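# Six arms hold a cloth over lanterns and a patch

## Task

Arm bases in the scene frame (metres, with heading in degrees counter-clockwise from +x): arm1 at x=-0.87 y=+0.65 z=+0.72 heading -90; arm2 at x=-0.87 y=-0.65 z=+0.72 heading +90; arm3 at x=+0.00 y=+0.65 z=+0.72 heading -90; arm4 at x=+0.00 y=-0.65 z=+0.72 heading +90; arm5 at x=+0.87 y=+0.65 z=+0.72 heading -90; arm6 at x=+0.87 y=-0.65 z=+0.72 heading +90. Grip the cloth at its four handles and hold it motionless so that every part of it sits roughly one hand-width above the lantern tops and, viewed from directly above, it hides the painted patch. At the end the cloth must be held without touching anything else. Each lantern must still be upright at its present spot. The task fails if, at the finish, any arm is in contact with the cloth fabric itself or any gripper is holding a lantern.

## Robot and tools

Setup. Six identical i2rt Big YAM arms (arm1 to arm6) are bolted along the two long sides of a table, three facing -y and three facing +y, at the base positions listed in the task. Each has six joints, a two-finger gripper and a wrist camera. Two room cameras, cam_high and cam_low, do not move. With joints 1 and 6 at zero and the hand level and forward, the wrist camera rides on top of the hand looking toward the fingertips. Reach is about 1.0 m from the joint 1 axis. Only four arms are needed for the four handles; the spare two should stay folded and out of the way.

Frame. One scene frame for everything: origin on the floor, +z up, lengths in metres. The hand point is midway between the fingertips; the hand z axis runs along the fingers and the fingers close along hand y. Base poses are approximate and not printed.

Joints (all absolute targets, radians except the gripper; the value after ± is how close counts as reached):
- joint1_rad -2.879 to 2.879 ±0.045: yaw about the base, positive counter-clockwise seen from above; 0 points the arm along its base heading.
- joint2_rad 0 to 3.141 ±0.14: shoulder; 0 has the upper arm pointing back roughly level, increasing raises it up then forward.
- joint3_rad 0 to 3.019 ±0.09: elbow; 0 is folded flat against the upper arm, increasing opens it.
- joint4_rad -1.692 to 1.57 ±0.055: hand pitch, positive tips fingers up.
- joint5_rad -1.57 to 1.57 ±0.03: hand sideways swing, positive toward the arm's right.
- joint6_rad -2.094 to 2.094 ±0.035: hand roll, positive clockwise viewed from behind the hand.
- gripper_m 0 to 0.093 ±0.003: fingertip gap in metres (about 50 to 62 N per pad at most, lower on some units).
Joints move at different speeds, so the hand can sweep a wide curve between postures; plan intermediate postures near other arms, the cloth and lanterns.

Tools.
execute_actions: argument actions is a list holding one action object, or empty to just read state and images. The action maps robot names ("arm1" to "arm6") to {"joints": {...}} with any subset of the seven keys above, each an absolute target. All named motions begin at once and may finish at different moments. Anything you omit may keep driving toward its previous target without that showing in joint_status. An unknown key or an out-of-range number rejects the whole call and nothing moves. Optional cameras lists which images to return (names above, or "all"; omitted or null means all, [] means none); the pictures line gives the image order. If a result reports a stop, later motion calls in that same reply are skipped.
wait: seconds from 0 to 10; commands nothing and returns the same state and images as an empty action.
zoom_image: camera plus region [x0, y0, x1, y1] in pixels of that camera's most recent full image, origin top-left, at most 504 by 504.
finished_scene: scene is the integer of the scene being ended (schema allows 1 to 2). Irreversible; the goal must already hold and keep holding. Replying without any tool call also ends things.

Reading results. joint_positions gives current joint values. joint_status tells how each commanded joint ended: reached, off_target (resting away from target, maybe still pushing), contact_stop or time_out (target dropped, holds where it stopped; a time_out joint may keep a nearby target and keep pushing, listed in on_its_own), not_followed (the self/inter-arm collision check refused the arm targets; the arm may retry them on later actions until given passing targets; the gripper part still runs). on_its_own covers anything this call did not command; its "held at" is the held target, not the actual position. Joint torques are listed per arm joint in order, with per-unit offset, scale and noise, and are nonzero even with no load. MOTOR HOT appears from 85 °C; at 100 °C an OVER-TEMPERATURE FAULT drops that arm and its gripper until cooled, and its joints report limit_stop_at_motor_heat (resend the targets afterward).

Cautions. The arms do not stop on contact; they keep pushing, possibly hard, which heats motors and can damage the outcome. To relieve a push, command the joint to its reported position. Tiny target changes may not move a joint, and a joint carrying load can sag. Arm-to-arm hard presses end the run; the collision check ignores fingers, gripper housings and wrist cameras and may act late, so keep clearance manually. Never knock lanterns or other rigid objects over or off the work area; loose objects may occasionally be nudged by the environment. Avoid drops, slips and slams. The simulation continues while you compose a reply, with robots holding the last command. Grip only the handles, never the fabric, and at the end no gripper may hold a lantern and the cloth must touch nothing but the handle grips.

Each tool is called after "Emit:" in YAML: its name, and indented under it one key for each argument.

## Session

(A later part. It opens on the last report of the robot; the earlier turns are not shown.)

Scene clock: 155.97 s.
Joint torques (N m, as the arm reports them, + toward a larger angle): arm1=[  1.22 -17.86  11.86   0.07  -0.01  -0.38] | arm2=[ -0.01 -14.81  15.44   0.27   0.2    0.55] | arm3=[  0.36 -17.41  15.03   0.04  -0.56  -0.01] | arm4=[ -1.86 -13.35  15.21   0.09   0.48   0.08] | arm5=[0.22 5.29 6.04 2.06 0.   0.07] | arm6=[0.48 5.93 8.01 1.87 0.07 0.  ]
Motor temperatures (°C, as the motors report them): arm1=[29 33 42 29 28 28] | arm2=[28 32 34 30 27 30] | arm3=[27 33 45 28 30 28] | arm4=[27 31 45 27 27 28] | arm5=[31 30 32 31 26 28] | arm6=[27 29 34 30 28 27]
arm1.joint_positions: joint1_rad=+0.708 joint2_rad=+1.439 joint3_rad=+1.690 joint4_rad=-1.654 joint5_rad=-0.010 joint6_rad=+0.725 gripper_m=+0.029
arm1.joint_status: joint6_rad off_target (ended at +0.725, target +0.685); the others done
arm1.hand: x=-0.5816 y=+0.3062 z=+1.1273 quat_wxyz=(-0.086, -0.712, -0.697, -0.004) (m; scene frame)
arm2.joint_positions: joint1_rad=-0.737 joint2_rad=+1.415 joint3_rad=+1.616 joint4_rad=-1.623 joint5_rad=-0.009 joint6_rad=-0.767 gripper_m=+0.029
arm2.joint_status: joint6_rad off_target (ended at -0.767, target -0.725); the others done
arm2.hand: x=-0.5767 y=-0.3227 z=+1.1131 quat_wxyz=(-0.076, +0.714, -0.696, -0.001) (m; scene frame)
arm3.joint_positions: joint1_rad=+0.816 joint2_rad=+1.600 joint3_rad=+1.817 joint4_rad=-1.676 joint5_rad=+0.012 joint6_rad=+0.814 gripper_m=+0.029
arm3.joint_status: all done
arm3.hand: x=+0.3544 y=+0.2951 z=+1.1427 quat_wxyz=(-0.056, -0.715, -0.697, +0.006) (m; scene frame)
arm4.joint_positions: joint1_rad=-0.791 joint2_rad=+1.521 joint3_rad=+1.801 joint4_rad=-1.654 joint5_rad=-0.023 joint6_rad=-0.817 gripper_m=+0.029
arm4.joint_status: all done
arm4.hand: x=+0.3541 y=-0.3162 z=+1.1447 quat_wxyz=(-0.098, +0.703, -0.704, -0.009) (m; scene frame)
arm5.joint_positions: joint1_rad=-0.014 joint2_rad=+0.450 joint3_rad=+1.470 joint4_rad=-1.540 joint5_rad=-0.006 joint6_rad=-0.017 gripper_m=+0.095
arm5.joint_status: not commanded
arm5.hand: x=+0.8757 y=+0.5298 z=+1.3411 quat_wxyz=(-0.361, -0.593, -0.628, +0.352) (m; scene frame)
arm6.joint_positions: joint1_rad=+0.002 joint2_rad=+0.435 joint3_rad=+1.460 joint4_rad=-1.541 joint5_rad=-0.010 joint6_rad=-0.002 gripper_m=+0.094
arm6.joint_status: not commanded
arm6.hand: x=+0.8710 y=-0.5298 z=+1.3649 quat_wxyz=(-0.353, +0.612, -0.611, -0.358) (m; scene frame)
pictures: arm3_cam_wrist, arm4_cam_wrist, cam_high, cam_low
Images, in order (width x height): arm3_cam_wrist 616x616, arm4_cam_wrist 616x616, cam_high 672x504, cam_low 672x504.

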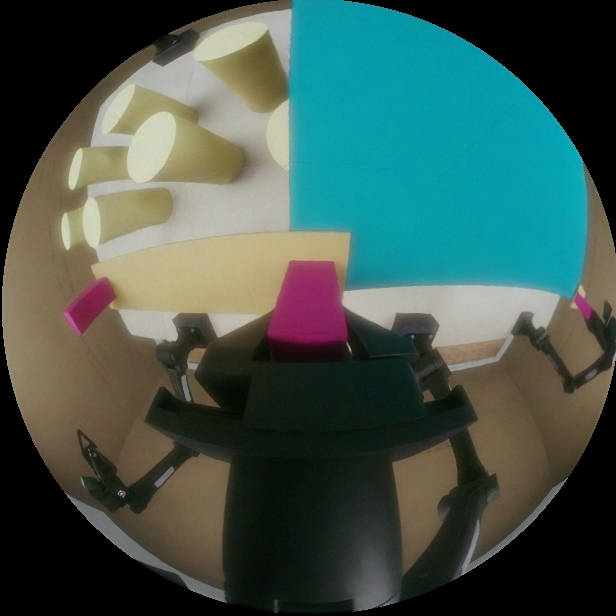

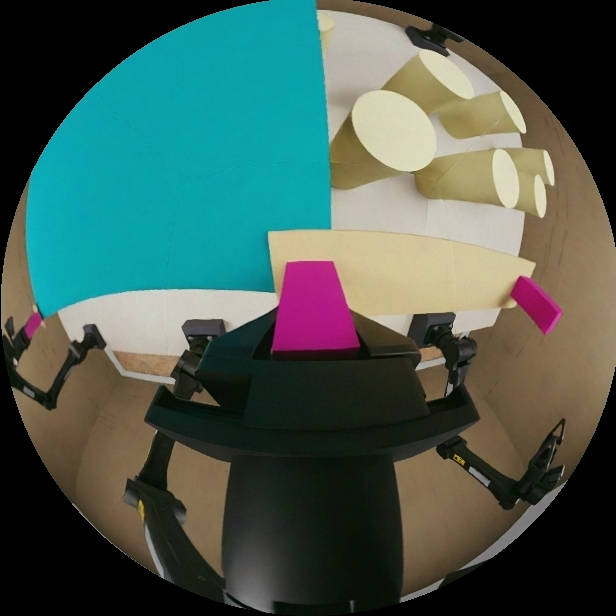

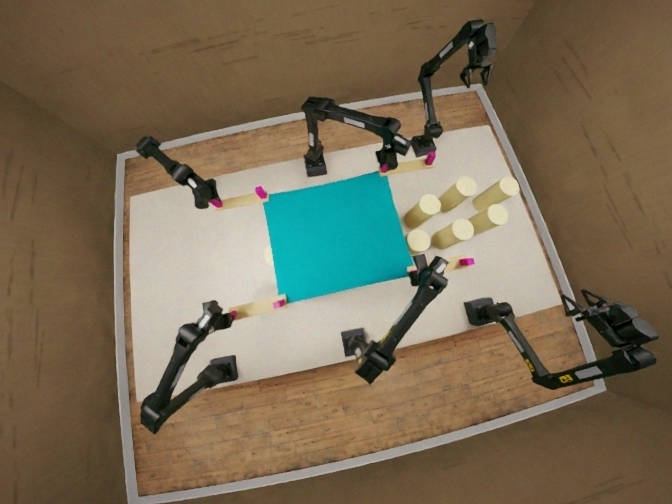

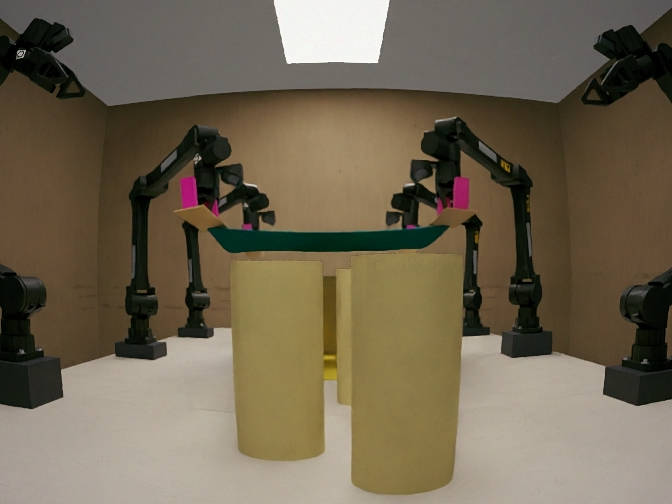

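Same profile as the successful scene 1. Checking once more that it has settled.

Emit:
execute_actions:
  actions: []
  cameras: ["cam_low","cam_high"]

Emit:
zoom_image:
  camera: "cam_low"
  region: [160, 170, 490, 310]

Scene clock: 160.73 s.
Joint torques (N m, as the arm reports them, + toward a larger angle): arm1=[  1.07 -17.71  11.96   0.19  -0.02  -0.37] | arm2=[ -0.07 -14.95  15.45   0.26   0.21   0.55] | arm3=[  0.43 -17.17  14.99   0.03  -0.56  -0.04] | arm4=[ -1.85 -12.76  15.22   0.12   0.48   0.09] | arm5=[0.16 5.42 6.05 2.06 0.   0.07] | arm6=[0.36 5.92 8.09 1.86 0.06 0.01]
Motor temperatures (°C, as the motors report them): arm1=[29 33 43 29 28 28] | arm2=[28 32 35 30 27 30] | arm3=[27 33 45 28 30 28] | arm4=[27 31 46 27 27 28] | arm5=[31 30 32 31 26 28] | arm6=[27 29 34 30 28 27]
arm1.joint_positions: joint1_rad=+0.708 joint2_rad=+1.439 joint3_rad=+1.690 joint4_rad=-1.654 joint5_rad=-0.010 joint6_rad=+0.726 gripper_m=+0.029
arm1.joint_status: joint6_rad off_target (ended at +0.725, target +0.685); the others done
arm1.hand: x=-0.5816 y=+0.3062 z=+1.1273 quat_wxyz=(-0.086, -0.712, -0.697, -0.004) (m; scene frame)
arm2.joint_positions: joint1_rad=-0.737 joint2_rad=+1.415 joint3_rad=+1.616 joint4_rad=-1.623 joint5_rad=-0.009 joint6_rad=-0.767 gripper_m=+0.029
arm2.joint_status: joint6_rad off_target (ended at -0.767, target -0.725); the others done
arm2.hand: x=-0.5767 y=-0.3227 z=+1.1131 quat_wxyz=(-0.076, +0.714, -0.696, -0.001) (m; scene frame)
arm3.joint_positions: joint1_rad=+0.816 joint2_rad=+1.600 joint3_rad=+1.817 joint4_rad=-1.676 joint5_rad=+0.012 joint6_rad=+0.814 gripper_m=+0.029
arm3.joint_status: all done
arm3.hand: x=+0.3544 y=+0.2951 z=+1.1427 quat_wxyz=(-0.056, -0.715, -0.697, +0.006) (m; scene frame)
arm4.joint_positions: joint1_rad=-0.791 joint2_rad=+1.521 joint3_rad=+1.801 joint4_rad=-1.654 joint5_rad=-0.023 joint6_rad=-0.818 gripper_m=+0.029
arm4.joint_status: all done
arm4.hand: x=+0.3541 y=-0.3162 z=+1.1447 quat_wxyz=(-0.098, +0.703, -0.704, -0.009) (m; scene frame)
arm5.joint_positions: joint1_rad=-0.014 joint2_rad=+0.450 joint3_rad=+1.470 joint4_rad=-1.540 joint5_rad=-0.006 joint6_rad=-0.017 gripper_m=+0.095
arm5.joint_status: not commanded
arm5.hand: x=+0.8757 y=+0.5298 z=+1.3411 quat_wxyz=(-0.361, -0.593, -0.628, +0.352) (m; scene frame)
arm6.joint_positions: joint1_rad=+0.002 joint2_rad=+0.435 joint3_rad=+1.460 joint4_rad=-1.541 joint5_rad=-0.010 joint6_rad=-0.002 gripper_m=+0.094
arm6.joint_status: not commanded
arm6.hand: x=+0.8710 y=-0.5298 z=+1.3649 quat_wxyz=(-0.353, +0.612, -0.611, -0.358) (m; scene frame)
pictures: cam_high, cam_low
Images, in order (width x height): cam_high 672x504, cam_low 672x504.

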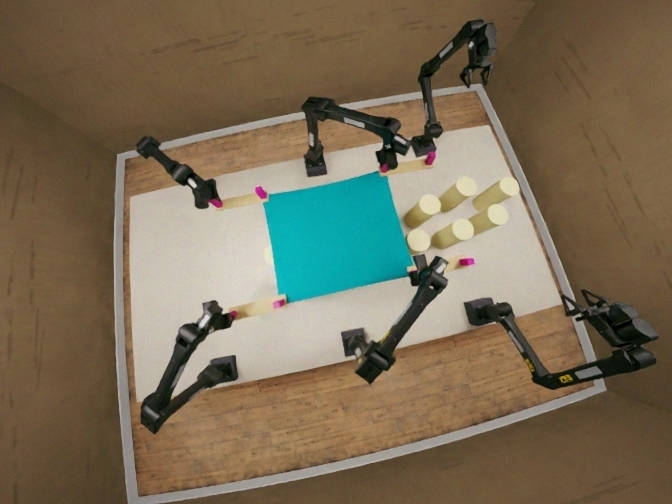

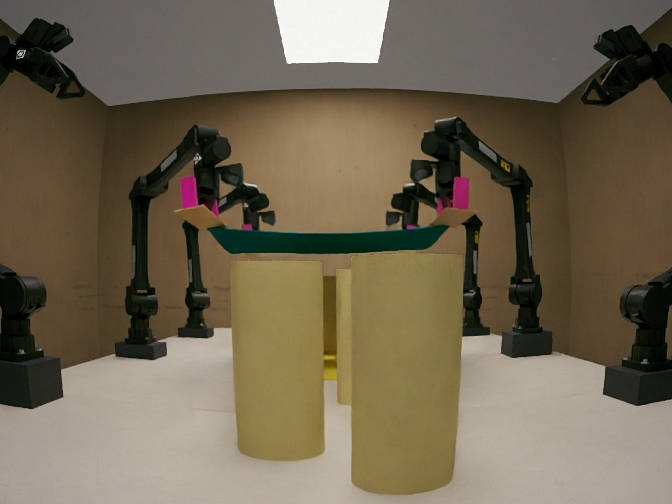

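Region (160, 170, 490, 310) of cam_low's 672x504 image, scaled by 1.527, with more detail than that image has; it fills the top 214 rows of this view, and the rest is white.

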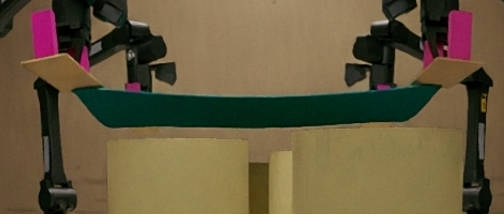

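Emit:
execute_actions:
  actions:
    - {"arm1":{"joints":{"joint2_rad":1.375}},"arm2":{"joints":{"joint2_rad":1.355}}}
  cameras: ["cam_low"]

Emit:
zoom_image:
  camera: "cam_low"
  region: [160, 170, 490, 310]

Scene clock: 166.63 s.
Joint torques (N m, as the arm reports them, + toward a larger angle): arm1=[  1.32 -17.95  12.     0.21  -0.02  -0.41] | arm2=[ -0.09 -14.79  15.46   0.3    0.21   0.62] | arm3=[  0.37 -17.18  14.98  -0.04  -0.59  -0.02] | arm4=[ -1.89 -12.76  15.22   0.11   0.48   0.09] | arm5=[0.14 5.36 6.03 2.05 0.   0.07] | arm6=[ 0.6   5.94  8.07  1.81  0.06 -0.01]
Motor temperatures (°C, as the motors report them): arm1=[29 34 43 29 28 28] | arm2=[28 32 36 30 27 30] | arm3=[27 33 46 28 30 28] | arm4=[27 31 47 27 27 28] | arm5=[31 30 33 31 26 28] | arm6=[27 29 34 30 28 27]
arm1.joint_positions: joint1_rad=+0.708 joint2_rad=+1.421 joint3_rad=+1.690 joint4_rad=-1.654 joint5_rad=-0.010 joint6_rad=+0.730 gripper_m=+0.029
arm1.joint_status: all done
arm1.hand: x=-0.5844 y=+0.3094 z=+1.1348 quat_wxyz=(-0.095, -0.713, -0.694, -0.003) (m; scene frame)
arm2.joint_positions: joint1_rad=-0.737 joint2_rad=+1.395 joint3_rad=+1.616 joint4_rad=-1.623 joint5_rad=-0.009 joint6_rad=-0.772 gripper_m=+0.029
arm2.joint_status: all done
arm2.hand: x=-0.5798 y=-0.3259 z=+1.1213 quat_wxyz=(-0.086, +0.715, -0.693, -0.001) (m; scene frame)
arm3.joint_positions: joint1_rad=+0.816 joint2_rad=+1.600 joint3_rad=+1.817 joint4_rad=-1.676 joint5_rad=+0.013 joint6_rad=+0.814 gripper_m=+0.029
arm3.joint_status: not commanded
arm3.hand: x=+0.3542 y=+0.2949 z=+1.1427 quat_wxyz=(-0.056, -0.715, -0.696, +0.006) (m; scene frame)
arm4.joint_positions: joint1_rad=-0.791 joint2_rad=+1.521 joint3_rad=+1.801 joint4_rad=-1.654 joint5_rad=-0.023 joint6_rad=-0.818 gripper_m=+0.029
arm4.joint_status: not commanded
arm4.hand: x=+0.3541 y=-0.3162 z=+1.1447 quat_wxyz=(-0.098, +0.703, -0.704, -0.009) (m; scene frame)
arm5.joint_positions: joint1_rad=-0.014 joint2_rad=+0.450 joint3_rad=+1.470 joint4_rad=-1.540 joint5_rad=-0.006 joint6_rad=-0.017 gripper_m=+0.095
arm5.joint_status: not commanded
arm5.hand: x=+0.8757 y=+0.5298 z=+1.3411 quat_wxyz=(-0.361, -0.593, -0.628, +0.352) (m; scene frame)
arm6.joint_positions: joint1_rad=+0.002 joint2_rad=+0.435 joint3_rad=+1.460 joint4_rad=-1.541 joint5_rad=-0.010 joint6_rad=-0.002 gripper_m=+0.094
arm6.joint_status: not commanded
arm6.hand: x=+0.8710 y=-0.5298 z=+1.3649 quat_wxyz=(-0.353, +0.612, -0.611, -0.358) (m; scene frame)
pictures: cam_low
Images, in order (width x height): cam_low 672x504.

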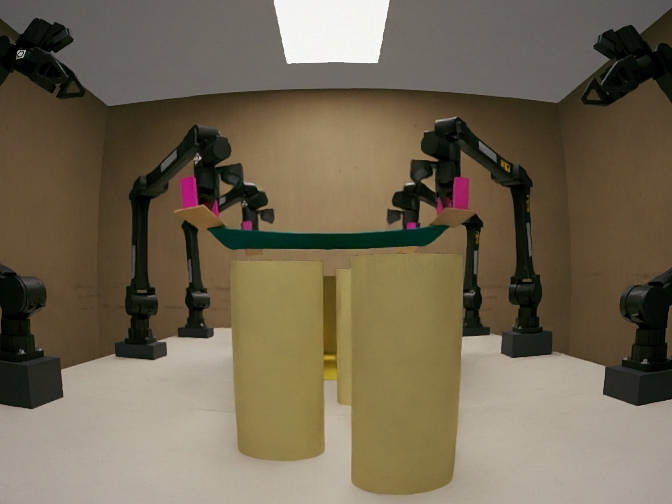

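Region (160, 170, 490, 310) of cam_low's 672x504 image, scaled by 1.527, with more detail than that image has; it fills the top 214 rows of this view, and the rest is white.

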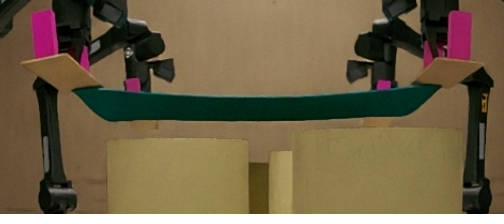

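The cloth is taut and at the right height. I'll take one more look to let it settle, then finish.

Emit:
execute_actions:
  actions: []
  cameras: ["cam_low"]

Scene clock: 169.13 s.
Joint torques (N m, as the arm reports them, + toward a larger angle): arm1=[  1.14 -17.94  11.89   0.18  -0.02  -0.43] | arm2=[ -0.09 -14.82  15.44   0.31   0.21   0.62] | arm3=[  0.12 -17.26  14.98   0.13  -0.61  -0.02] | arm4=[ -1.8  -12.75  15.22   0.12   0.49   0.09] | arm5=[0.16 5.37 6.03 2.05 0.   0.06] | arm6=[0.3  5.98 8.03 1.85 0.07 0.  ]
Motor temperatures (°C, as the motors report them): arm1=[29 34 43 29 28 28] | arm2=[28 32 36 30 27 30] | arm3=[27 34 46 28 30 28] | arm4=[27 32 47 27 27 28] | arm5=[31 30 33 31 26 28] | arm6=[27 29 34 30 28 27]
arm1.joint_positions: joint1_rad=+0.708 joint2_rad=+1.421 joint3_rad=+1.690 joint4_rad=-1.654 joint5_rad=-0.010 joint6_rad=+0.730 gripper_m=+0.029
arm1.joint_status: all done
arm1.hand: x=-0.5844 y=+0.3094 z=+1.1348 quat_wxyz=(-0.095, -0.713, -0.694, -0.003) (m; scene frame)
arm2.joint_positions: joint1_rad=-0.737 joint2_rad=+1.395 joint3_rad=+1.616 joint4_rad=-1.623 joint5_rad=-0.009 joint6_rad=-0.772 gripper_m=+0.029
arm2.joint_status: all done
arm2.hand: x=-0.5798 y=-0.3259 z=+1.1213 quat_wxyz=(-0.086, +0.716, -0.693, -0.001) (m; scene frame)
arm3.joint_positions: joint1_rad=+0.816 joint2_rad=+1.600 joint3_rad=+1.817 joint4_rad=-1.676 joint5_rad=+0.013 joint6_rad=+0.815 gripper_m=+0.029
arm3.joint_status: not commanded
arm3.hand: x=+0.3542 y=+0.2949 z=+1.1427 quat_wxyz=(-0.056, -0.716, -0.696, +0.006) (m; scene frame)
arm4.joint_positions: joint1_rad=-0.791 joint2_rad=+1.521 joint3_rad=+1.801 joint4_rad=-1.654 joint5_rad=-0.023 joint6_rad=-0.818 gripper_m=+0.029
arm4.joint_status: not commanded
arm4.hand: x=+0.3541 y=-0.3162 z=+1.1447 quat_wxyz=(-0.098, +0.703, -0.704, -0.009) (m; scene frame)
arm5.joint_positions: joint1_rad=-0.014 joint2_rad=+0.450 joint3_rad=+1.470 joint4_rad=-1.540 joint5_rad=-0.006 joint6_rad=-0.017 gripper_m=+0.095
arm5.joint_status: not commanded
arm5.hand: x=+0.8757 y=+0.5298 z=+1.3411 quat_wxyz=(-0.361, -0.593, -0.628, +0.352) (m; scene frame)
arm6.joint_positions: joint1_rad=+0.002 joint2_rad=+0.435 joint3_rad=+1.460 joint4_rad=-1.541 joint5_rad=-0.010 joint6_rad=-0.002 gripper_m=+0.094
arm6.joint_status: not commanded
arm6.hand: x=+0.8710 y=-0.5298 z=+1.3649 quat_wxyz=(-0.353, +0.612, -0.611, -0.358) (m; scene frame)
pictures: cam_low
Images, in order (width x height): cam_low 672x504.

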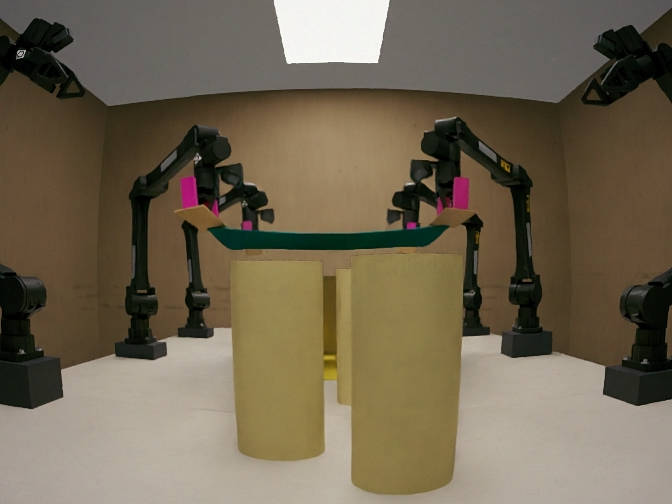

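Emit:
finished_scene:
  scene: 2

The scene is finished: the task was done.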